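# Hook the hex nut out onto the tape strip

## Task

Using the hook pick lying on the table (orange-brown handle, hooked tip) if helpful, drag the hex nut out from among the spacers and leave it resting entirely on the tape strip. Avoid toppling or tilting the upright spacers, though getting the nut out matters more than sparing them. At the end no gripper may still hold the nut; release it and pull the arms away, since a result that stays in place only because the robot is holding it does not count.

## Robot and tools

Robot: two UF850-style six-joint arms with parallel-jaw grippers, named left_arm and right_arm. Their bases sit in the scene frame at left_arm (-0.023, +0.305, 0) m, quat_wxyz (+0.995, 0, 0, +0.096) and right_arm (+0.063, -0.384, 0) m, quat_wxyz (+0.998, 0, 0, +0.070). Scene frame: origin on the table surface midway between the arms, +x pointing out across the table, +z up, left_arm on the +y side. The names left and right refer to the arms only, not to image sides.

execute_actions is the only tool that moves anything. Its argument actions is a list holding zero or one item. An empty list (LOOK) just reports the current state. A motion item has rows (1 to 15 rows) and optional steps (1 to 15, default 15); each control step is 1/30 s, one row per step, and the final row repeats if steps exceeds the row count. A wait item has only steps (up to 300) and sends nothing new; it returns after that many steps counted from the previous result, with your reply time included. pictures (boolean) decides whether camera images come back; they come by default. A refused call sends nothing.

Each row is one flat list of 14 numbers covering both arms, even if only one moves: left_arm waist, shoulder, elbow, forearm roll, wrist pitch, wrist roll, gripper opening, then the same seven for right_arm. The six joint values are absolute target angles in radians, in the same convention printed on the Joint positions line (not offsets). Ranges: waist -6.283 to 6.283, shoulder -2.304 to 2.304, elbow -4.224 to 0.061, forearm roll -6.283 to 6.283, wrist pitch -2.164 to 2.164, wrist roll -6.283 to 6.283. A target beyond a range end by more than 0.010 rad and further out than the joint's last reported angle gets the call refused; true ends may differ by up to 0.010 rad, and a request past the true end is clipped there, reported as "joint sent to its limit" (possibly referring to an earlier action). Missing that line does not prove more travel exists. Opening is an absolute value from -1 (closed) to +1 (fully open, pad gap 0.084 m).

Motion limits: joint targets move at most 3.14 rad/s, taking 0.16 s to ramp up, with all joints of an arm synchronised. Per step a target stays within 0.623 rad of the measured angle, and if targets would put the gripper over 70 mm from where it is now, the whole arm's targets are pulled back proportionally. Between calls the arms keep heading for the last row sent until they have essentially stopped or a step is HELD; afterwards only a new action moves them on. Fingers still in motion finish their travel.

Results: the state line gives, for each arm, end_effector_position (m), end_effector_quat_wxyz and linear/angular velocities in the scene frame. That point lies between the pads when closed, about 2 cm short of the fingertips; closing pushes the tips roughly 10 mm further along the gripper's +z (the finger direction); fingers open and close along gripper y. Printed hand positions can be off, more so at long reach. Joint positions and Joint velocities list each arm's six joints (rad, rad/s) and then the pad gap (m, m/s). grip_measured is the measured opening on the command scale. Joint torques are total drive outputs with per-arm offset, scale and noise; they are not zero in free air. "joint command not followed" means a clearance check altered or blocked joint targets on some steps (the rest of the row still ran). HELD marks steps where your row was partly or fully not sent. MOTOR HOT appears from 65 °C; at 80 °C an OVER-TEMPERATURE FAULT brakes that arm until it cools. A TORQUE FAULT happens when contact torque reaches a joint's load limit (waist 55.8, shoulder 55.8, elbow 46.5, forearm roll 25.1, wrist pitch 17.6, wrist roll 17.6 N m, held weight included): the arm stops, backs that joint off slightly, pauses 10 s and drops the rest of the call.

Gripping: to keep hold of something (such as the pick's handle), command an opening well under grip_measured; a bigger gap squeezes harder, up to about 24 N per pad for items up to roughly 6 cm. Fast closing can spike the force. Commanding -1 gives full force on anything about 0.5 mm thick or more. Echoing grip_measured still presses lightly; wide items may slip. Brief external tugs on held parts or nudges to loose objects can occur.

zoom_image: camera (cam_head_left, cam_head_right, cam_high, cam_low, cam_left_wrist, cam_right_wrist) and region [x0, y0, x1, y1] in pixels of that camera's latest 504x504 image, origin top-left, at most 504 by 504. It moves nothing. read_manual(section="licences") returns URDF licence text only. finished_scene(scene) ends the given scene irreversibly and grades it; replying without any tool call ends everything.

The URDF gives the wrist camera frame wrist_camera_optical (+z forward, +x image right, +y image down) and the gripper's collision boxes.

Avoid: arm-to-arm collisions or pressing, dropping or knocking anything off the table, hard impacts or shoves, faults, and releasing the pick or nut carelessly. Finish with the nut free on the tape, grippers open and arms withdrawn. Quicker, smoother, lower-effort motion is preferred.

Each tool is called after "Call:" as name([rows], argument=value, ...), one row to a line, values as JSON.

## Session

Call:
execute_actions(actions=[])

Scene clock: 0.00 s of 4417.00 s.
left_arm: end_effector_position=(+0.6472, -0.2723, +0.2946) grip_measured=+1.00 end_effector_quat_wxyz=(+0.370, +0.732, -0.474, +0.319) end_effector_velocity=(-0.000, -0.000, -0.001) end_effector_angular_velocity=(+0.001, +0.000, -0.001) | right_arm: end_effector_position=(+0.1387, -0.7071, +0.1045) grip_measured=+1.00 end_effector_quat_wxyz=(+0.266, +0.198, +0.919, -0.213) end_effector_velocity=(-0.000, -0.001, +0.000) end_effector_angular_velocity=(-0.002, +0.000, +0.001)
Joint positions: left_arm=[-0.715 -0.965 -1.825 -1.489 -0.743  1.768  0.084] | right_arm=[-1.825 -0.307 -0.159  2.453 -0.805 -0.611  0.084]
Joint velocities: left_arm=[-0.001 -0.001 -0.001  0.001 -0.     0.     0.   ] | right_arm=[-0.     0.    -0.002 -0.001  0.    -0.    -0.   ]
Joint torques (N m, as the arm reports them, + toward a larger angle): no reading
Motor temperatures (°C, as the motors report them): left_arm=[31 32 33 33 37 34] | right_arm=[31 29 32 33 36 38]

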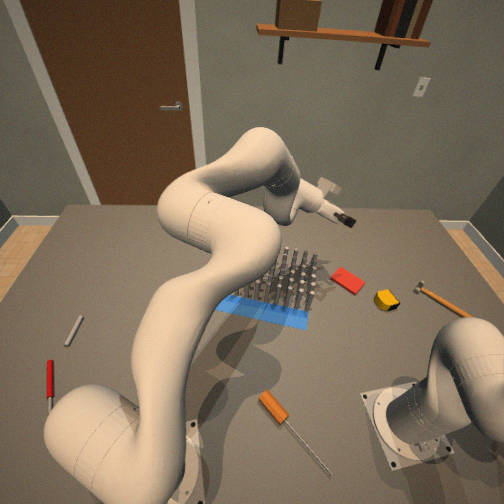

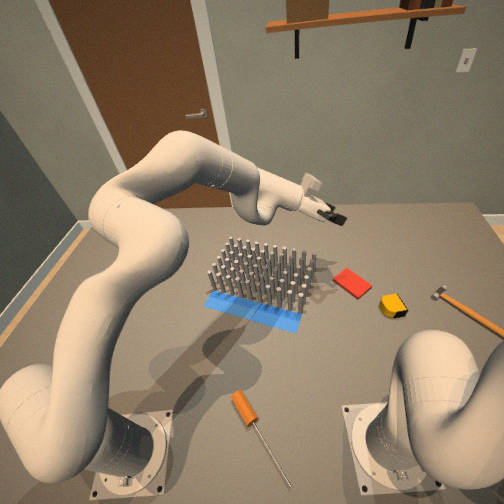

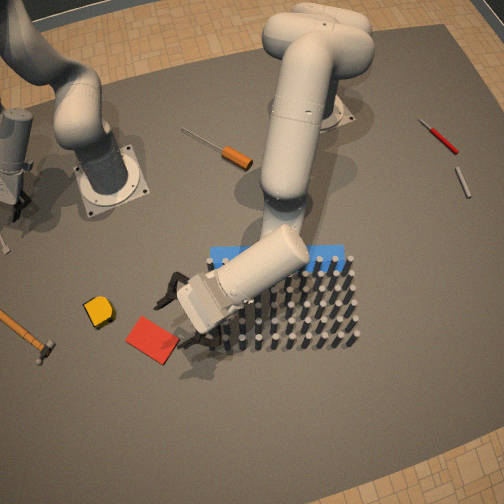

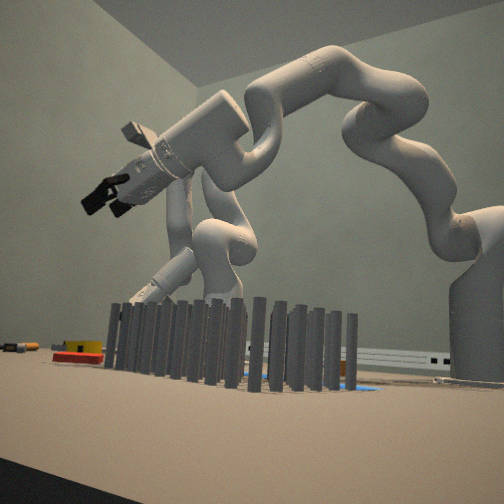

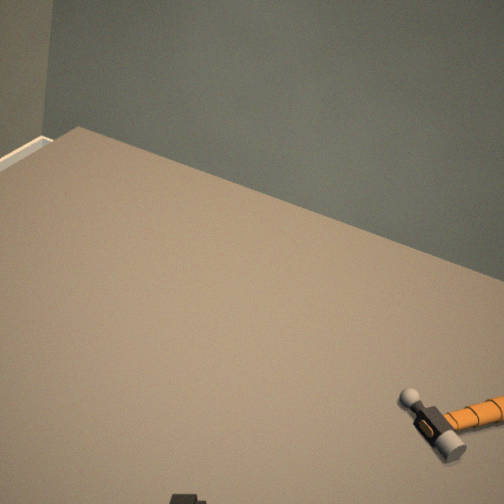

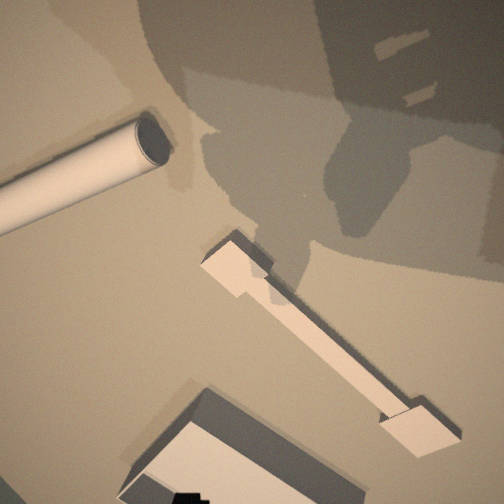

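Call:
execute_actions([
  {"rows": [[-0.6579,-0.9441,-1.8421,0.0,-0.8980,2.927,-1, -1.825,0.1,-0.6,0.0,-0.7,-2.453,1]], "steps": 15},
], pictures=false)

Call:
execute_actions([
  {"steps": 30},
], pictures=false)

Call:
execute_actions([
  {"rows": [[-0.6579,-0.9441,-1.8421,0.0,-0.8980,2.927,-1, 1.3099,-0.1651,-0.6584,0.0,-0.4933,-2.453,1]], "steps": 15},
], pictures=false)

Call:
execute_actions([
  {"steps": 75},
])

Scene clock: 3.00 s of 4417.00 s.
left_arm: end_effector_position=(+0.6112, -0.1286, +0.2188) grip_measured=-1.00 end_effector_quat_wxyz=(-0.089, -0.168, +0.964, -0.187) end_effector_velocity=(+0.042, +0.433, -0.169) end_effector_angular_velocity=(+1.507, -1.364, -2.859) | right_arm: end_effector_position=(+0.1667, -0.8359, +0.2654) grip_measured=+1.00 end_effector_quat_wxyz=(+0.172, -0.350, +0.823, -0.413) end_effector_velocity=(+0.071, -0.108, +0.389) end_effector_angular_velocity=(-2.141, +1.992, +2.814)
Joint positions: left_arm=[-0.664 -0.946 -1.84  -0.542 -0.882  2.67   0.   ] | right_arm=[-1.825 -0.056 -0.431  1.929 -0.74  -1.135  0.084]
Joint velocities: left_arm=[ 0.031  0.01  -0.009  2.401 -0.09   1.477  0.   ] | right_arm=[-0.     0.587 -0.636 -1.873  0.15  -1.872  0.   ]
Joint torques (N m, as the arm reports them, + toward a larger angle): left_arm=[ -3.31  67.63 -19.67   0.34  -0.9   -0.7 ] | right_arm=[ -5.78  24.49 -23.5    0.27  -0.63  -0.36]
Motor temperatures (°C, as the motors report them): left_arm=[31 32 33 33 37 34] | right_arm=[31 29 32 33 36 38]
Steps of this call (steps 1 to 75: nothing new was sent; steps 76 to 90: all 15 steps of this action). Readings (joint positions):
76: left_arm=[-0.715 -0.965 -1.825 -1.489 -0.743 1.768] | right_arm=[-1.825 -0.307 -0.159 2.452 -0.805 -0.611]
77: left_arm=[-0.714 -0.964 -1.826 -1.483 -0.744 1.775] | right_arm=[-1.825 -0.304 -0.162 2.446 -0.804 -0.618]
79: left_arm=[-0.710 -0.963 -1.827 -1.425 -0.759 1.834] | right_arm=[-1.825 -0.272 -0.197 2.394 -0.794 -0.670]
83: left_arm=[-0.682 -0.953 -1.835 -1.112 -0.830 2.147] | right_arm=[-1.825 -0.191 -0.285 2.259 -0.775 -0.804]
90: the state above

Scene clock: 4.00 s of 4417.00 s.
left_arm: end_effector_position=(+0.6398, -0.0293, +0.2001) grip_measured=-1.00 end_effector_quat_wxyz=(-0.000, +0.126, +0.992, -0.000) end_effector_velocity=(+0.000, -0.000, +0.001) end_effector_angular_velocity=(+0.000, -0.002, -0.001) | right_arm: end_effector_position=(+0.0233, -0.7317, +0.2784) grip_measured=+1.00 end_effector_quat_wxyz=(+0.000, +0.927, +0.374, +0.000) end_effector_velocity=(-0.001, +0.000, +0.000) end_effector_angular_velocity=(+0.000, +0.004, +0.006)
Joint positions: left_arm=[-0.658 -0.944 -1.842 -0.    -0.898  2.927  0.   ] | right_arm=[-1.825  0.1   -0.6    0.001 -0.7   -2.453  0.084]
Joint velocities: left_arm=[-0.     0.    -0.001  0.001 -0.    -0.001  0.   ] | right_arm=[-0.     0.    -0.    -0.006 -0.    -0.001 -0.   ]
Joint torques (N m, as the arm reports them, + toward a larger angle): left_arm=[ -0.73  65.08 -18.99   1.25  -0.38   0.15] | right_arm=[ -6.49  17.18 -25.34   2.96   0.61  -0.09]
Motor temperatures (°C, as the motors report them): left_arm=[31 32 33 33 37 34] | right_arm=[31 29 32 33 36 38]
Steps of this call (steps 1 to 30: the robot went on to your last target). Readings (joint positions):
1: left_arm=[-0.663 -0.946 -1.841 -0.461 -0.885 2.715] | right_arm=[-1.825 -0.036 -0.453 1.863 -0.735 -1.201]
2: left_arm=[-0.662 -0.946 -1.841 -0.381 -0.887 2.754] | right_arm=[-1.825 -0.016 -0.474 1.788 -0.730 -1.276]
4: left_arm=[-0.660 -0.945 -1.841 -0.223 -0.892 2.826] | right_arm=[-1.825 0.024 -0.518 1.608 -0.720 -1.457]
8: left_arm=[-0.658 -0.944 -1.842 -0.026 -0.897 2.914] | right_arm=[-1.825 0.079 -0.577 1.198 -0.706 -1.866]
30: the state above

Scene clock: 4.50 s of 4417.00 s.
left_arm: end_effector_position=(+0.6398, -0.0292, +0.2001) grip_measured=-1.00 end_effector_quat_wxyz=(-0.000, +0.126, +0.992, -0.000) end_effector_velocity=(+0.000, +0.000, +0.000) end_effector_angular_velocity=(+0.000, -0.001, -0.000) | right_arm: end_effector_position=(+0.2111, -0.7348, +0.2325) grip_measured=+1.00 end_effector_quat_wxyz=(-0.000, +0.802, +0.598, +0.000) end_effector_velocity=(+0.438, +0.142, -0.069) end_effector_angular_velocity=(+0.001, +0.000, +1.204)
Joint positions: left_arm=[-0.658 -0.944 -1.842 -0.    -0.898  2.927  0.   ] | right_arm=[-1.312 -0.061 -0.636  0.    -0.574 -2.453  0.084]
Joint velocities: left_arm=[ 0.     0.    -0.     0.001  0.    -0.     0.   ] | right_arm=[ 1.203 -0.228 -0.049  0.     0.177 -0.001  0.   ]
Joint torques (N m, as the arm reports them, + toward a larger angle): left_arm=[  0.82  67.17 -18.96   1.63  -0.2   -0.07] | right_arm=[ -6.01  24.35 -22.21   2.74   0.13  -0.09]
Motor temperatures (°C, as the motors report them): left_arm=[31 32 33 33 37 34] | right_arm=[31 29 32 33 36 38]
Steps of this call (steps 1 to 15: all 15 steps of this action). Readings (joint positions):
1: left_arm=[-0.658 -0.944 -1.842 -0.000 -0.898 2.927] | right_arm=[-1.825 0.100 -0.600 0.001 -0.700 -2.453]
2: left_arm=[-0.658 -0.944 -1.842 -0.000 -0.898 2.927] | right_arm=[-1.819 0.098 -0.601 0.001 -0.698 -2.453]
4: left_arm=[-0.658 -0.944 -1.842 -0.000 -0.898 2.927] | right_arm=[-1.764 0.075 -0.607 0.000 -0.679 -2.453]
8: left_arm=[-0.658 -0.944 -1.842 -0.000 -0.898 2.927] | right_arm=[-1.594 0.009 -0.620 0.001 -0.629 -2.453]
15: the state above

Scene clock: 7.00 s of 4417.00 s.
left_arm: end_effector_position=(+0.6398, -0.0292, +0.2001) grip_measured=-1.00 end_effector_quat_wxyz=(-0.000, +0.126, +0.992, -0.000) end_effector_velocity=(+0.000, +0.000, -0.000) end_effector_angular_velocity=(+0.000, -0.000, +0.001) | right_arm: end_effector_position=(+0.1110, +0.0113, +0.2000) grip_measured=+1.00 end_effector_quat_wxyz=(-0.000, -0.371, +0.929, -0.000) end_effector_velocity=(-0.003, +0.000, -0.000) end_effector_angular_velocity=(-0.000, +0.000, +0.007)
Joint positions: left_arm=[-0.658 -0.944 -1.842  0.    -0.898  2.927  0.   ] | right_arm=[ 1.309 -0.165 -0.658 -0.    -0.493 -2.453  0.084]
Joint velocities: left_arm=[ 0.001 -0.    -0.001  0.    -0.    -0.     0.   ] | right_arm=[ 0.008 -0.    -0.     0.     0.    -0.    -0.   ]
Joint torques (N m, as the arm reports them, + toward a larger angle): left_arm=[  0.54  66.83 -18.3    1.4   -0.39  -0.02] | right_arm=[ -5.81  28.85 -21.79   2.69   0.64  -0.09]
Motor temperatures (°C, as the motors report them): left_arm=[31 32 33 33 37 34] | right_arm=[31 29 32 33 36 38]
Steps of this call (steps 1 to 75: the robot went on to your last target). Readings (joint positions):
1: left_arm=[-0.658 -0.944 -1.842 -0.000 -0.898 2.927] | right_arm=[-1.272 -0.069 -0.637 0.000 -0.569 -2.453]
2: left_arm=[-0.658 -0.944 -1.842 -0.000 -0.898 2.927] | right_arm=[-1.232 -0.076 -0.639 0.000 -0.563 -2.453]
4: left_arm=[-0.658 -0.944 -1.842 -0.000 -0.898 2.927] | right_arm=[-1.152 -0.088 -0.641 0.000 -0.554 -2.453]
8: left_arm=[-0.658 -0.944 -1.842 -0.000 -0.898 2.927] | right_arm=[-0.992 -0.107 -0.646 0.000 -0.539 -2.453]
75: the state above

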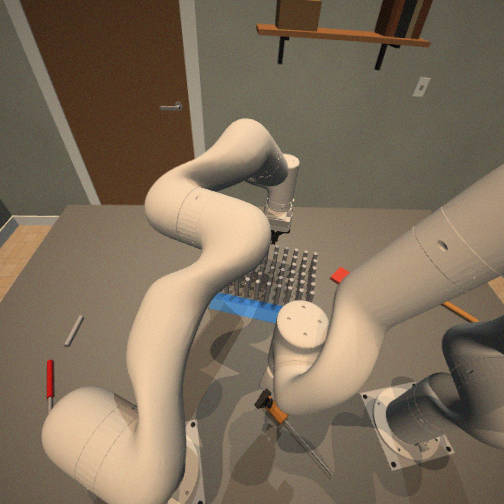

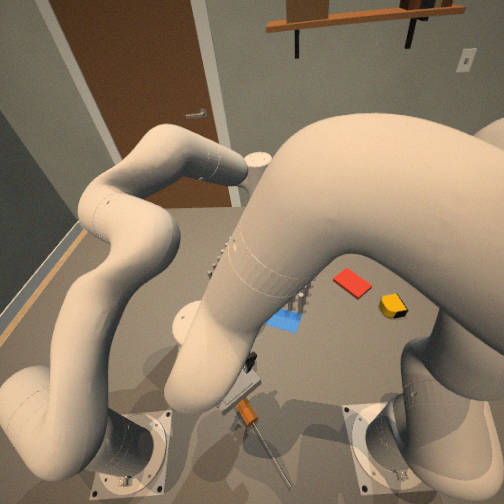

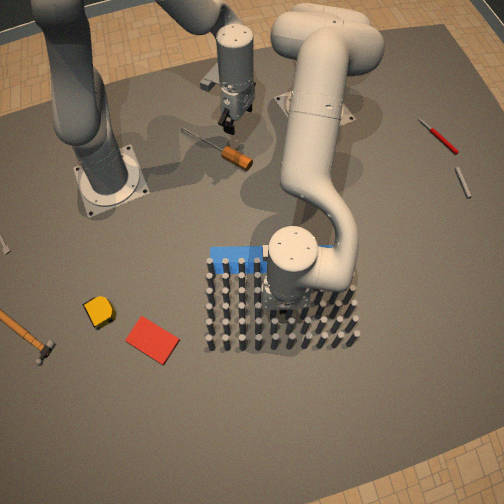

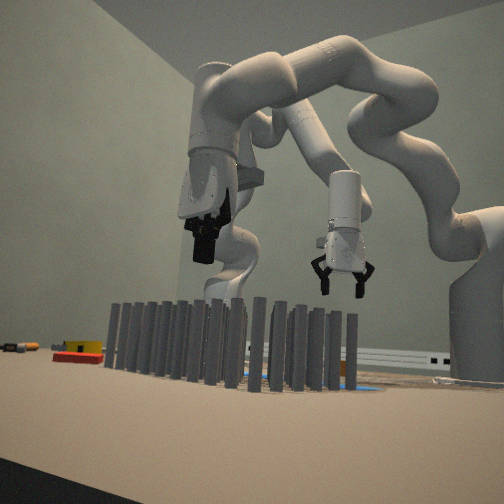

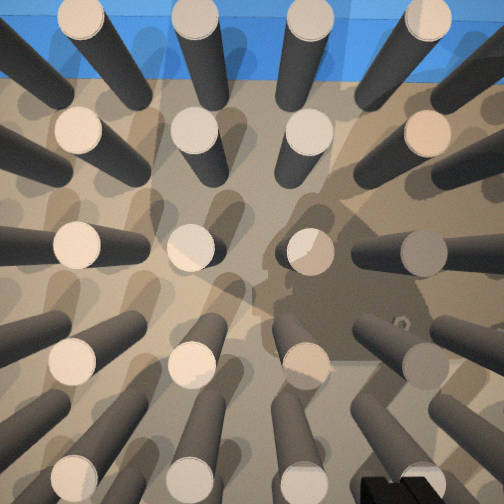

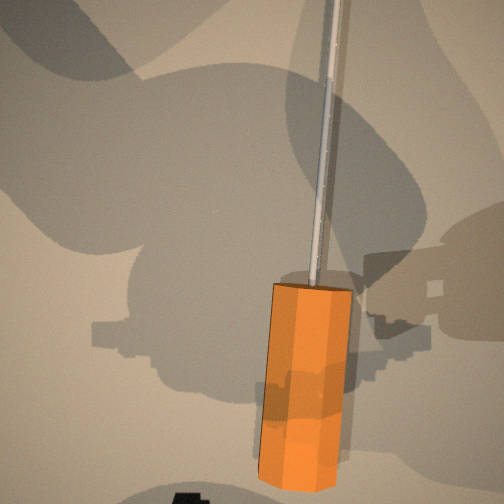

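Call:
execute_actions([
  {"rows": [[-0.5554,-0.9083,-1.7801,0.0,-0.8718,3.0301,-1, 1.3006,-0.3860,-0.6150,0.0,-0.2290,-2.3626,1]], "steps": 15},
], pictures=false)

Call:
execute_actions([
  {"steps": 12},
])

Scene clock: 11.03 s of 4417.00 s.
left_arm: end_effector_position=(+0.6586, +0.0440, +0.2001) grip_measured=-1.00 end_effector_quat_wxyz=(-0.000, +0.126, +0.992, -0.000) end_effector_velocity=(+0.002, +0.005, +0.001) end_effector_angular_velocity=(+0.000, -0.002, +0.005) | right_arm: end_effector_position=(+0.1131, +0.0034, +0.1009) grip_measured=+1.00 end_effector_quat_wxyz=(+0.000, -0.325, +0.946, +0.001) end_effector_velocity=(+0.000, +0.001, -0.002) end_effector_angular_velocity=(+0.004, -0.000, -0.004)
Joint positions: left_arm=[-0.557 -0.908 -1.78  -0.    -0.872  3.03   0.   ] | right_arm=[ 1.301 -0.384 -0.616  0.    -0.23  -2.363  0.084]
Joint velocities: left_arm=[0.007 0.001 0.    0.001 0.    0.002 0.   ] | right_arm=[-0.    -0.005  0.001  0.     0.01   0.003 -0.   ]
Joint torques (N m, as the arm reports them, + toward a larger angle): left_arm=[ -0.3   65.5  -19.52   0.9   -0.48  -0.01] | right_arm=[ -5.84  32.72 -16.9    1.89   0.57  -0.06]
Motor temperatures (°C, as the motors report them): left_arm=[31 32 33 33 37 34] | right_arm=[31 29 32 33 36 38]
Steps of this call (steps 1 to 15: the robot went on to your last target; steps 16 to 90: nothing new was sent; then 0.53 s passed at rest; steps 91 to 105: all 15 steps of this action). Readings (joint positions):
91: left_arm=[-0.658 -0.944 -1.842 -0.000 -0.898 2.927] | right_arm=[1.310 -0.165 -0.658 -0.000 -0.493 -2.453]
92: left_arm=[-0.654 -0.942 -1.838 -0.000 -0.896 2.934] | right_arm=[1.310 -0.169 -0.658 0.000 -0.486 -2.451]
94: left_arm=[-0.612 -0.927 -1.811 -0.000 -0.885 2.979] | right_arm=[1.308 -0.213 -0.651 0.000 -0.428 -2.431]
98: left_arm=[-0.557 -0.909 -1.782 0.000 -0.873 3.026] | right_arm=[1.302 -0.351 -0.621 -0.000 -0.274 -2.378]
105: the state above

Scene clock: 11.43 s of 4417.00 s.
left_arm: end_effector_position=(+0.6589, +0.0447, +0.2001) grip_measured=-1.00 end_effector_quat_wxyz=(-0.000, +0.126, +0.992, -0.000) end_effector_velocity=(-0.000, +0.000, -0.001) end_effector_angular_velocity=(+0.001, +0.002, +0.001) | right_arm: end_effector_position=(+0.1131, +0.0028, +0.1001) grip_measured=+1.00 end_effector_quat_wxyz=(+0.000, -0.325, +0.946, +0.000) end_effector_velocity=(+0.000, +0.000, -0.000) end_effector_angular_velocity=(-0.000, +0.000, +0.000)
Joint positions: left_arm=[-0.555 -0.908 -1.78  -0.    -0.872  3.03   0.   ] | right_arm=[ 1.301 -0.386 -0.615  0.    -0.229 -2.363  0.084]
Joint velocities: left_arm=[ 0.    -0.002  0.     0.     0.    -0.001  0.   ] | right_arm=[-0.    -0.001 -0.001  0.    -0.    -0.     0.   ]
Joint torques (N m, as the arm reports them, + toward a larger angle): left_arm=[ -2.73  66.86 -19.82   1.28  -0.42   0.02] | right_arm=[ -7.74  34.36 -16.55   2.95   0.71  -0.12]
Motor temperatures (°C, as the motors report them): left_arm=[31 32 33 33 37 34] | right_arm=[31 29 32 33 36 38]
Steps of this call (steps 1 to 12: the robot went on to your last target). Readings (joint positions):
1: left_arm=[-0.556 -0.908 -1.780 -0.000 -0.872 3.030] | right_arm=[1.301 -0.384 -0.616 0.000 -0.230 -2.363]
2: left_arm=[-0.556 -0.908 -1.780 -0.000 -0.872 3.030] | right_arm=[1.301 -0.384 -0.615 0.000 -0.229 -2.363]
4: left_arm=[-0.556 -0.908 -1.780 -0.000 -0.872 3.030] | right_arm=[1.301 -0.385 -0.615 0.000 -0.229 -2.363]
8: left_arm=[-0.556 -0.908 -1.780 -0.000 -0.872 3.030] | right_arm=[1.301 -0.386 -0.615 0.000 -0.229 -2.363]
12: the state above

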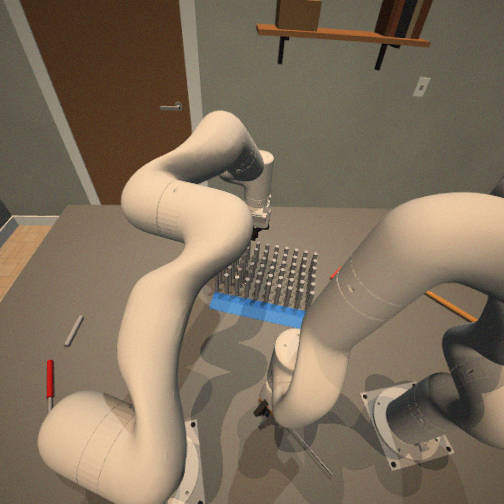

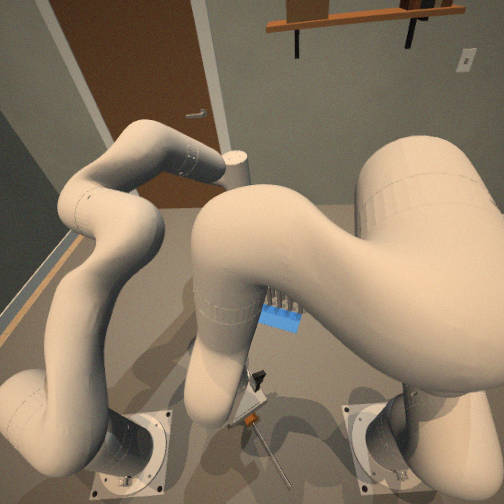

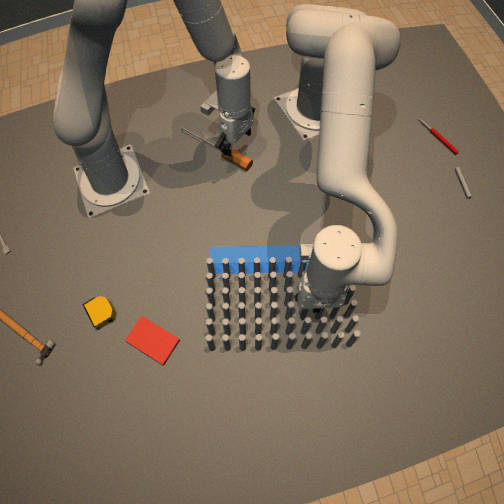

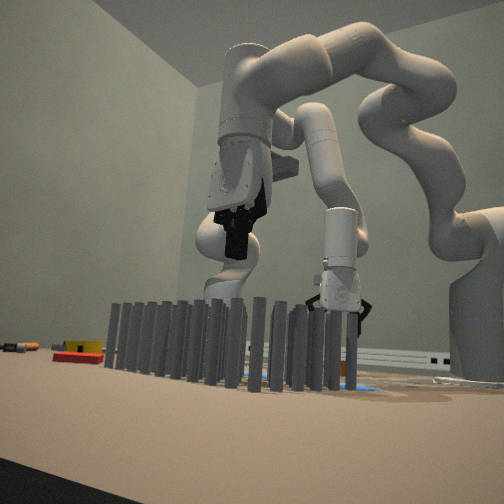

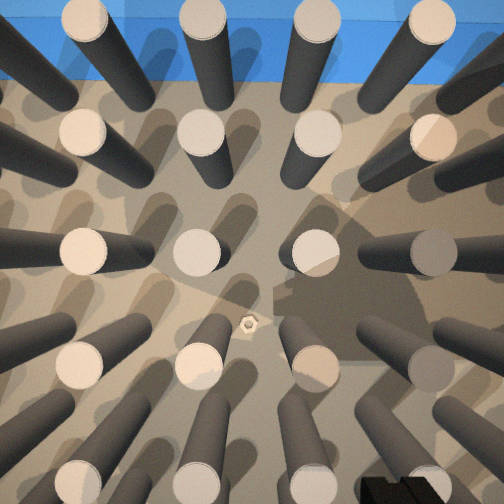

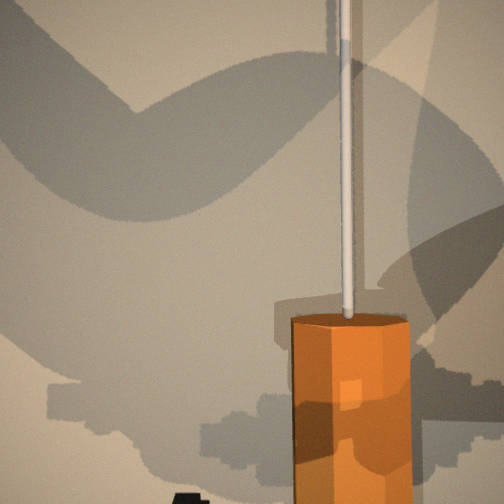

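Call:
execute_actions([
  {"rows": [[-0.5554,-0.9083,-1.7801,0.0,-0.8718,3.0301,-1, 1.3006,-0.6020,-0.6465,0.0,-0.0445,-2.3626,1]], "steps": 15},
], pictures=false)

Call:
execute_actions([
  {"steps": 8},
], pictures=false)

Call:
execute_actions([
  {"rows": [[-0.5554,-0.9083,-1.7801,0.0,-0.8718,3.0301,-1, 1.3006,-0.6020,-0.6465,0.0,-0.0445,-2.3626,-1]], "steps": 15},
], pictures=false)

Call:
execute_actions([
  {"rows": [[-0.5554,-0.9083,-1.7801,0.0,-0.8718,3.0301,-1, 1.3006,-0.3860,-0.6150,0.0,-0.2290,-2.3626,-1]], "steps": 15},
], pictures=false)

Call:
zoom_image(camera="cam_left_wrist", region=[180, 260, 320, 400])

Scene clock: 12.90 s of 4417.00 s.
left_arm: end_effector_position=(+0.6589, +0.0448, +0.2001) grip_measured=-1.00 end_effector_quat_wxyz=(-0.000, +0.126, +0.992, -0.000) end_effector_velocity=(-0.000, +0.000, -0.001) end_effector_angular_velocity=(+0.001, +0.001, -0.000) | right_arm: end_effector_position=(+0.1132, +0.0033, +0.0228) grip_measured=+1.00 end_effector_quat_wxyz=(+0.000, -0.325, +0.946, +0.001) end_effector_velocity=(-0.000, -0.001, -0.003) end_effector_angular_velocity=(-0.003, +0.000, -0.002)
Joint positions: left_arm=[-0.555 -0.908 -1.78  -0.    -0.872  3.03   0.   ] | right_arm=[ 1.301 -0.6   -0.647  0.    -0.045 -2.363  0.084]
Joint velocities: left_arm=[ 0.    -0.001  0.001  0.    -0.     0.     0.   ] | right_arm=[ 0.    -0.007 -0.001  0.001  0.004  0.001 -0.   ]
Joint torques (N m, as the arm reports them, + toward a larger angle): left_arm=[  0.84  67.39 -18.44   1.07  -0.4    0.02] | right_arm=[ -5.99  39.27 -12.82   2.18   0.49   0.  ]
Motor temperatures (°C, as the motors report them): left_arm=[31 32 33 33 37 34] | right_arm=[31 29 32 33 36 38]
Steps of this call (steps 1 to 15: the robot went on to your last target; steps 16 to 29: nothing new was sent; steps 30 to 44: all 15 steps of this action). Readings (joint positions):
30: left_arm=[-0.555 -0.908 -1.780 -0.000 -0.872 3.030] | right_arm=[1.301 -0.386 -0.615 -0.000 -0.229 -2.363]
31: left_arm=[-0.555 -0.908 -1.780 -0.000 -0.872 3.030] | right_arm=[1.301 -0.391 -0.616 -0.000 -0.223 -2.363]
33: left_arm=[-0.555 -0.908 -1.780 0.000 -0.872 3.030] | right_arm=[1.301 -0.444 -0.626 0.000 -0.173 -2.363]
37: left_arm=[-0.555 -0.908 -1.780 0.000 -0.872 3.030] | right_arm=[1.301 -0.589 -0.642 -0.000 -0.060 -2.363]
44: the state above

Scene clock: 13.17 s of 4417.00 s.
left_arm: end_effector_position=(+0.6589, +0.0448, +0.2001) grip_measured=-1.00 end_effector_quat_wxyz=(-0.000, +0.126, +0.992, -0.000) end_effector_velocity=(+0.000, +0.000, +0.000) end_effector_angular_velocity=(-0.000, -0.000, -0.000) | right_arm: end_effector_position=(+0.1131, +0.0028, +0.0222) grip_measured=+1.00 end_effector_quat_wxyz=(+0.000, -0.325, +0.946, +0.000) end_effector_velocity=(-0.000, +0.000, -0.001) end_effector_angular_velocity=(-0.000, +0.000, -0.001)
Joint positions: left_arm=[-0.555 -0.908 -1.78   0.    -0.872  3.03   0.   ] | right_arm=[ 1.301 -0.602 -0.647 -0.    -0.045 -2.363  0.084]
Joint velocities: left_arm=[ 0.    -0.    -0.001 -0.    -0.     0.001  0.   ] | right_arm=[-0.    -0.003 -0.001  0.001  0.001 -0.     0.   ]
Joint torques (N m, as the arm reports them, + toward a larger angle): left_arm=[ -1.04  64.21 -19.71   1.76  -0.16   0.01] | right_arm=[ -7.41  39.37 -12.73   2.75   0.58  -0.18]
Motor temperatures (°C, as the motors report them): left_arm=[31 32 33 33 37 34] | right_arm=[31 29 32 33 36 38]
Steps of this call (steps 1 to 8: the robot went on to your last target). Readings (joint positions):
1: left_arm=[-0.555 -0.908 -1.780 0.000 -0.872 3.030] | right_arm=[1.301 -0.600 -0.647 -0.000 -0.045 -2.363]
2: left_arm=[-0.555 -0.908 -1.780 -0.000 -0.872 3.030] | right_arm=[1.301 -0.601 -0.647 -0.000 -0.045 -2.363]
4: left_arm=[-0.555 -0.908 -1.780 -0.000 -0.872 3.030] | right_arm=[1.301 -0.601 -0.647 -0.000 -0.045 -2.363]
8: the state above

Scene clock: 13.67 s of 4417.00 s.
left_arm: end_effector_position=(+0.6589, +0.0448, +0.2001) grip_measured=-1.00 end_effector_quat_wxyz=(-0.000, +0.126, +0.992, -0.000) end_effector_velocity=(+0.000, +0.000, +0.001) end_effector_angular_velocity=(-0.000, -0.001, -0.001) | right_arm: end_effector_position=(+0.1131, +0.0028, +0.0221) grip_measured=-0.19 end_effector_quat_wxyz=(+0.000, -0.325, +0.946, +0.000) end_effector_velocity=(+0.000, +0.001, +0.000) end_effector_angular_velocity=(+0.001, -0.000, +0.000)
Joint positions: left_arm=[-0.555 -0.908 -1.78   0.    -0.872  3.03   0.   ] | right_arm=[ 1.301 -0.602 -0.647  0.    -0.045 -2.363  0.036]
Joint velocities: left_arm=[ 0.     0.001 -0.     0.    -0.     0.001  0.   ] | right_arm=[-0.    -0.    -0.001 -0.001  0.     0.    -0.   ]
Joint torques (N m, as the arm reports them, + toward a larger angle): left_arm=[  0.28  64.44 -18.75   1.18  -0.18  -0.02] | right_arm=[ -5.86  37.89 -12.5    2.41   0.66  -0.09]
Motor temperatures (°C, as the motors report them): left_arm=[31 32 33 33 37 34] | right_arm=[31 29 32 33 36 38]
Steps of this call (steps 1 to 15: all 15 steps of this action). Readings (joint positions):
1: left_arm=[-0.555 -0.908 -1.780 0.000 -0.872 3.030] | right_arm=[1.301 -0.602 -0.647 -0.000 -0.045 -2.363]
2: left_arm=[-0.555 -0.908 -1.780 0.000 -0.872 3.030] | right_arm=[1.301 -0.602 -0.647 -0.000 -0.045 -2.363]
4: left_arm=[-0.555 -0.908 -1.780 -0.000 -0.872 3.030] | right_arm=[1.301 -0.602 -0.647 -0.000 -0.045 -2.363]
8: left_arm=[-0.555 -0.908 -1.780 0.000 -0.872 3.030] | right_arm=[1.301 -0.602 -0.646 -0.000 -0.045 -2.363]
15: the state above

Scene clock: 14.17 s of 4417.00 s.
left_arm: end_effector_position=(+0.6589, +0.0448, +0.2001) grip_measured=-1.00 end_effector_quat_wxyz=(-0.000, +0.126, +0.992, -0.000) end_effector_velocity=(-0.000, +0.000, +0.000) end_effector_angular_velocity=(+0.001, -0.000, -0.000) | right_arm: end_effector_position=(+0.1130, +0.0021, +0.0992) grip_measured=-0.19 end_effector_quat_wxyz=(-0.000, -0.325, +0.946, -0.001) end_effector_velocity=(+0.000, +0.002, +0.003) end_effector_angular_velocity=(+0.006, -0.001, +0.000)
Joint positions: left_arm=[-0.555 -0.908 -1.78  -0.    -0.872  3.03   0.   ] | right_arm=[ 1.301 -0.388 -0.615 -0.    -0.229 -2.363  0.036]
Joint velocities: left_arm=[-0.     0.001  0.001  0.001  0.    -0.001  0.   ] | right_arm=[-0.     0.008 -0.002  0.001 -0.004 -0.001  0.   ]
Joint torques (N m, as the arm reports them, + toward a larger angle): left_arm=[ -2.18  63.86 -20.52   1.17  -0.37  -0.04] | right_arm=[ -6.49  34.44 -16.92   2.72   0.53  -0.09]
Motor temperatures (°C, as the motors report them): left_arm=[31 32 33 33 37 34] | right_arm=[31 29 32 33 36 38]
Steps of this call (steps 1 to 15: all 15 steps of this action). Readings (joint positions):
1: left_arm=[-0.555 -0.908 -1.780 0.000 -0.872 3.030] | right_arm=[1.301 -0.602 -0.646 0.000 -0.045 -2.363]
2: left_arm=[-0.555 -0.908 -1.780 -0.000 -0.872 3.030] | right_arm=[1.301 -0.597 -0.645 0.000 -0.050 -2.363]
4: left_arm=[-0.555 -0.908 -1.780 0.000 -0.872 3.030] | right_arm=[1.301 -0.544 -0.635 -0.000 -0.100 -2.363]
8: left_arm=[-0.555 -0.908 -1.780 0.000 -0.872 3.030] | right_arm=[1.301 -0.399 -0.620 0.000 -0.213 -2.363]
15: the state above

Region (180, 260, 320, 400) of cam_left_wrist's 504x504 image, scaled by 3.600, with more detail than that image has.

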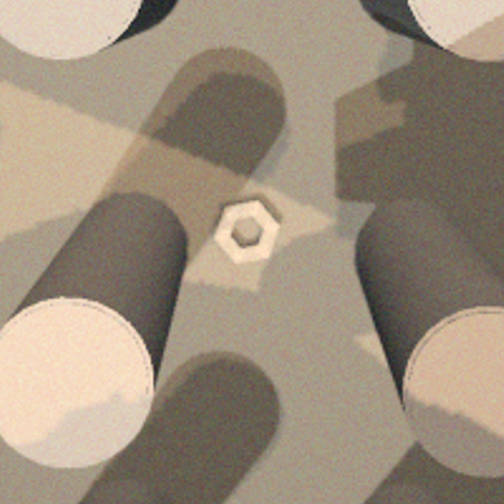

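Call:
execute_actions([
  {"rows": [[-0.5554,-0.9083,-1.7801,0.0,-0.8718,3.0301,-1, 1.0741,-0.6228,-1.0151,0.0,-0.3923,-4.8181,-1]], "steps": 15},
], pictures=false)

Call:
execute_actions([
  {"steps": 25},
], pictures=false)

Call:
execute_actions([
  {"rows": [[-0.5554,-0.9083,-1.7801,0.0,-0.8718,3.0301,-1, 1.0741,-0.7580,-1.0352,0.0,-0.2773,-4.8181,-1]], "steps": 15},
], pictures=false)

Call:
execute_actions([
  {"rows": [[-0.5554,-0.9083,-1.7801,0.0,-0.8718,3.0301,-1, 1.0369,-0.7620,-1.0435,0.0,-0.2815,-4.8553,-1]], "steps": 10},
], pictures=false)

Call:
execute_actions([
  {"rows": [[-0.5554,-0.9083,-1.7801,0.0,-0.8718,3.0301,-1, 0.9997,-0.7666,-1.0528,0.0,-0.2862,-4.8925,-1]], "steps": 12},
])

Scene clock: 21.60 s of 4417.00 s.
left_arm: end_effector_position=(+0.6589, +0.0448, +0.2001) grip_measured=-1.00 end_effector_quat_wxyz=(-0.000, +0.126, +0.992, -0.000) end_effector_velocity=(+0.001, -0.000, +0.002) end_effector_angular_velocity=(-0.002, -0.002, +0.001) | right_arm: end_effector_position=(+0.2294, +0.1025, +0.1004) grip_measured=-0.19 end_effector_quat_wxyz=(+0.000, -0.638, +0.770, +0.000) end_effector_velocity=(+0.175, +0.098, -0.005) end_effector_angular_velocity=(-0.005, -0.001, +2.825)
Joint positions: left_arm=[-0.555 -0.908 -1.78  -0.    -0.872  3.03   0.   ] | right_arm=[ 1.1   -0.596 -0.969  0.    -0.373 -3.284  0.036]
Joint velocities: left_arm=[ 0.     0.002 -0.001 -0.002  0.     0.001  0.   ] | right_arm=[-0.261 -0.271 -0.455 -0.001 -0.188 -3.085  0.   ]
Joint torques (N m, as the arm reports them, + toward a larger angle): left_arm=[ -3.34  64.91 -18.52   0.87  -0.3   -0.11] | right_arm=[  5.71  55.67 -16.31   3.     0.79   0.14]
Motor temperatures (°C, as the motors report them): left_arm=[31 32 33 33 37 34] | right_arm=[31 29 32 33 36 38]
Steps of this call (steps 1 to 15: the robot went on to your last target; steps 16 to 90: nothing new was sent; then 3.93 s passed at rest; steps 91 to 105: all 15 steps of this action). Readings (joint positions):
91: left_arm=[-0.555 -0.908 -1.780 -0.000 -0.872 3.030] | right_arm=[1.301 -0.386 -0.615 -0.000 -0.229 -2.363]
92: left_arm=[-0.555 -0.908 -1.780 0.000 -0.872 3.030] | right_arm=[1.299 -0.388 -0.619 -0.000 -0.231 -2.370]
94: left_arm=[-0.555 -0.908 -1.780 -0.000 -0.872 3.030] | right_arm=[1.278 -0.409 -0.655 -0.000 -0.248 -2.429]
98: left_arm=[-0.555 -0.908 -1.780 0.000 -0.872 3.030] | right_arm=[1.201 -0.490 -0.791 0.000 -0.300 -2.665]
105: the state above

Scene clock: 22.43 s of 4417.00 s.
left_arm: end_effector_position=(+0.6589, +0.0448, +0.2001) grip_measured=-1.00 end_effector_quat_wxyz=(-0.000, +0.126, +0.992, -0.000) end_effector_velocity=(+0.000, -0.000, +0.000) end_effector_angular_velocity=(-0.001, -0.000, -0.001) | right_arm: end_effector_position=(+0.2471, +0.1121, +0.1000) grip_measured=-0.19 end_effector_quat_wxyz=(+0.000, +0.992, -0.125, +0.000) end_effector_velocity=(+0.000, +0.001, +0.000) end_effector_angular_velocity=(+0.001, -0.000, +0.006)
Joint positions: left_arm=[-0.555 -0.908 -1.78   0.    -0.872  3.03   0.   ] | right_arm=[ 1.074 -0.623 -1.015  0.    -0.392 -4.817  0.036]
Joint velocities: left_arm=[ 0.     0.001  0.    -0.     0.     0.001  0.   ] | right_arm=[-0.    -0.    -0.001  0.    -0.    -0.006 -0.   ]
Joint torques (N m, as the arm reports them, + toward a larger angle): left_arm=[  0.57  65.12 -18.64   0.54  -0.69  -0.07] | right_arm=[ -5.67  49.16 -20.76   2.44   0.67  -0.06]
Motor temperatures (°C, as the motors report them): left_arm=[31 32 33 33 37 34] | right_arm=[31 29 32 33 36 38]
Steps of this call (steps 1 to 25: the robot went on to your last target). Readings (joint positions):
1: left_arm=[-0.555 -0.908 -1.780 -0.000 -0.872 3.030] | right_arm=[1.092 -0.604 -0.982 -0.000 -0.378 -3.388]
2: left_arm=[-0.555 -0.908 -1.780 -0.000 -0.872 3.030] | right_arm=[1.087 -0.609 -0.992 -0.000 -0.382 -3.492]
4: left_arm=[-0.555 -0.908 -1.780 0.000 -0.872 3.030] | right_arm=[1.080 -0.616 -1.004 -0.000 -0.388 -3.701]
8: left_arm=[-0.555 -0.908 -1.780 0.000 -0.872 3.030] | right_arm=[1.076 -0.621 -1.012 -0.000 -0.391 -4.119]
25: the state above

Scene clock: 22.93 s of 4417.00 s.
left_arm: end_effector_position=(+0.6589, +0.0448, +0.2001) grip_measured=-1.00 end_effector_quat_wxyz=(-0.000, +0.126, +0.992, -0.000) end_effector_velocity=(+0.000, +0.000, +0.000) end_effector_angular_velocity=(-0.000, -0.000, +0.001) | right_arm: end_effector_position=(+0.2473, +0.1127, +0.0348) grip_measured=-0.19 end_effector_quat_wxyz=(-0.001, +0.992, -0.125, +0.000) end_effector_velocity=(-0.001, -0.003, -0.005) end_effector_angular_velocity=(-0.008, +0.003, -0.001)
Joint positions: left_arm=[-0.555 -0.908 -1.78  -0.    -0.872  3.03   0.   ] | right_arm=[ 1.074 -0.757 -1.035  0.    -0.277 -4.818  0.036]
Joint velocities: left_arm=[ 0.     0.    -0.    -0.     0.    -0.001  0.   ] | right_arm=[-0.    -0.008  0.001 -0.     0.     0.001  0.   ]
Joint torques (N m, as the arm reports them, + toward a larger angle): left_arm=[ -0.55  66.21 -19.85   0.84  -0.39   0.  ] | right_arm=[ -6.8   53.47 -18.75   2.12   0.69  -0.01]
Motor temperatures (°C, as the motors report them): left_arm=[31 32 33 33 37 34] | right_arm=[31 29 32 33 36 38]
Steps of this call (steps 1 to 15: all 15 steps of this action). Readings (joint positions):
1: left_arm=[-0.555 -0.908 -1.780 0.000 -0.872 3.030] | right_arm=[1.074 -0.623 -1.015 0.000 -0.392 -4.817]
2: left_arm=[-0.555 -0.908 -1.780 0.000 -0.872 3.030] | right_arm=[1.074 -0.628 -1.017 0.000 -0.387 -4.818]
4: left_arm=[-0.555 -0.908 -1.780 -0.000 -0.872 3.030] | right_arm=[1.074 -0.676 -1.027 0.000 -0.341 -4.818]
8: left_arm=[-0.555 -0.908 -1.780 -0.000 -0.872 3.030] | right_arm=[1.074 -0.756 -1.031 -0.000 -0.283 -4.818]
15: the state above

Scene clock: 23.27 s of 4417.00 s.
left_arm: end_effector_position=(+0.6589, +0.0448, +0.2001) grip_measured=-1.00 end_effector_quat_wxyz=(-0.000, +0.126, +0.992, -0.000) end_effector_velocity=(-0.000, -0.001, +0.000) end_effector_angular_velocity=(-0.001, +0.000, +0.000) | right_arm: end_effector_position=(+0.2663, +0.1075, +0.0342) grip_measured=-0.19 end_effector_quat_wxyz=(-0.000, +0.992, -0.125, +0.000) end_effector_velocity=(-0.001, -0.000, -0.001) end_effector_angular_velocity=(-0.001, +0.001, +0.006)
Joint positions: left_arm=[-0.555 -0.908 -1.78  -0.    -0.872  3.03   0.   ] | right_arm=[ 1.037 -0.762 -1.043  0.    -0.281 -4.855  0.036]
Joint velocities: left_arm=[-0.001 -0.    -0.001 -0.002  0.    -0.     0.   ] | right_arm=[ 0.001 -0.001 -0.    -0.    -0.001 -0.004 -0.   ]
Joint torques (N m, as the arm reports them, + toward a larger angle): left_arm=[ -2.94  65.42 -19.19   0.51  -0.41  -0.01] | right_arm=[ -7.06  52.42 -18.56   2.49   0.75   0.05]
Motor temperatures (°C, as the motors report them): left_arm=[31 32 33 33 37 34] | right_arm=[31 29 32 33 36 38]
Steps of this call (steps 1 to 10: all 10 steps of this action). Readings (joint positions):
1: left_arm=[-0.555 -0.908 -1.780 0.000 -0.872 3.030] | right_arm=[1.074 -0.757 -1.035 0.000 -0.277 -4.818]
2: left_arm=[-0.555 -0.908 -1.780 0.000 -0.872 3.030] | right_arm=[1.070 -0.758 -1.037 0.000 -0.278 -4.825]
4: left_arm=[-0.555 -0.908 -1.780 -0.000 -0.872 3.030] | right_arm=[1.048 -0.760 -1.041 0.000 -0.280 -4.844]
8: left_arm=[-0.555 -0.908 -1.780 0.000 -0.872 3.030] | right_arm=[1.037 -0.762 -1.043 -0.000 -0.281 -4.854]
10: the state above

Scene clock: 23.67 s of 4417.00 s.
left_arm: end_effector_position=(+0.6589, +0.0448, +0.2001) grip_measured=-1.00 end_effector_quat_wxyz=(-0.000, +0.126, +0.992, -0.000) end_effector_velocity=(+0.000, -0.001, +0.001) end_effector_angular_velocity=(-0.000, -0.001, -0.002) | right_arm: end_effector_position=(+0.2856, +0.1023, +0.0341) grip_measured=-0.19 end_effector_quat_wxyz=(+0.000, +0.992, -0.125, -0.000) end_effector_velocity=(+0.000, -0.000, -0.000) end_effector_angular_velocity=(-0.000, +0.000, +0.001)
Joint positions: left_arm=[-0.555 -0.908 -1.78  -0.    -0.872  3.03   0.   ] | right_arm=[ 1.    -0.767 -1.053  0.    -0.286 -4.892  0.036]
Joint velocities: left_arm=[-0.001  0.001 -0.001  0.    -0.     0.001  0.   ] | right_arm=[-0.001 -0.    -0.     0.    -0.    -0.002  0.   ]
Joint torques (N m, as the arm reports them, + toward a larger angle): left_arm=[  1.52  65.94 -18.5    0.43  -0.43   0.03] | right_arm=[ -6.93  53.4  -18.81   2.5    0.62  -0.14]
Motor temperatures (°C, as the motors report them): left_arm=[31 32 33 33 37 34] | right_arm=[31 29 32 33 36 38]
Steps of this call (steps 1 to 12: all 12 steps of this action). Readings (joint positions):
1: left_arm=[-0.555 -0.908 -1.780 -0.000 -0.872 3.030] | right_arm=[1.037 -0.762 -1.044 0.000 -0.282 -4.855]
2: left_arm=[-0.555 -0.908 -1.780 0.000 -0.872 3.030] | right_arm=[1.033 -0.763 -1.045 0.000 -0.282 -4.862]
4: left_arm=[-0.555 -0.908 -1.780 0.000 -0.872 3.030] | right_arm=[1.011 -0.765 -1.050 0.000 -0.285 -4.881]
8: left_arm=[-0.555 -0.908 -1.780 -0.000 -0.872 3.030] | right_arm=[1.000 -0.767 -1.053 -0.000 -0.286 -4.892]
12: the state above

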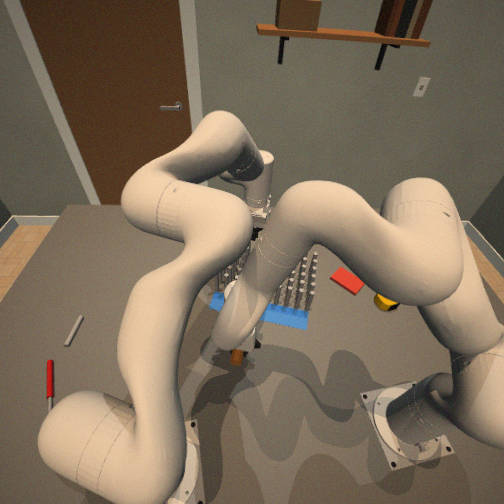

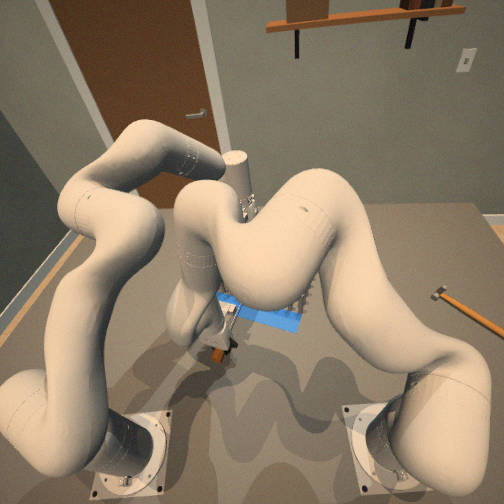

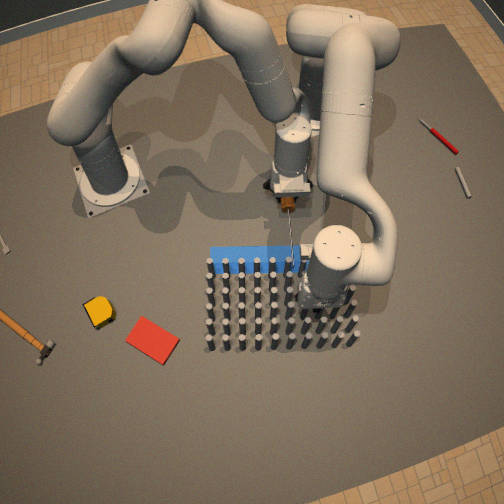

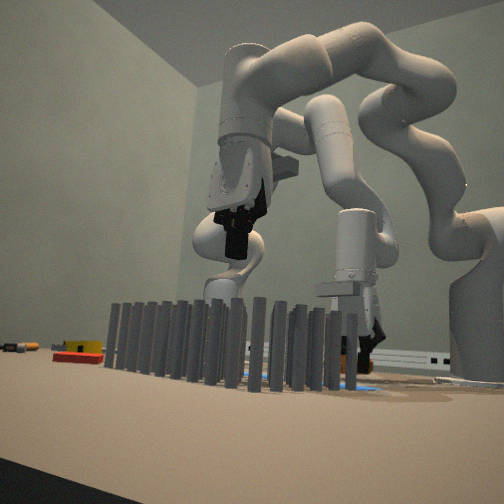

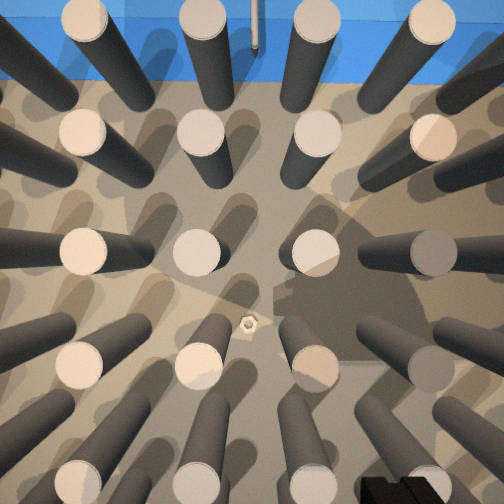

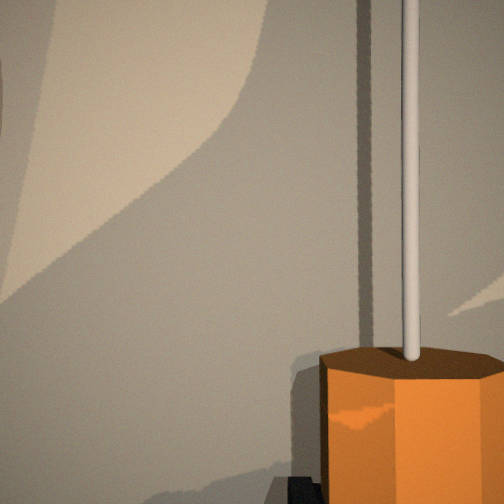

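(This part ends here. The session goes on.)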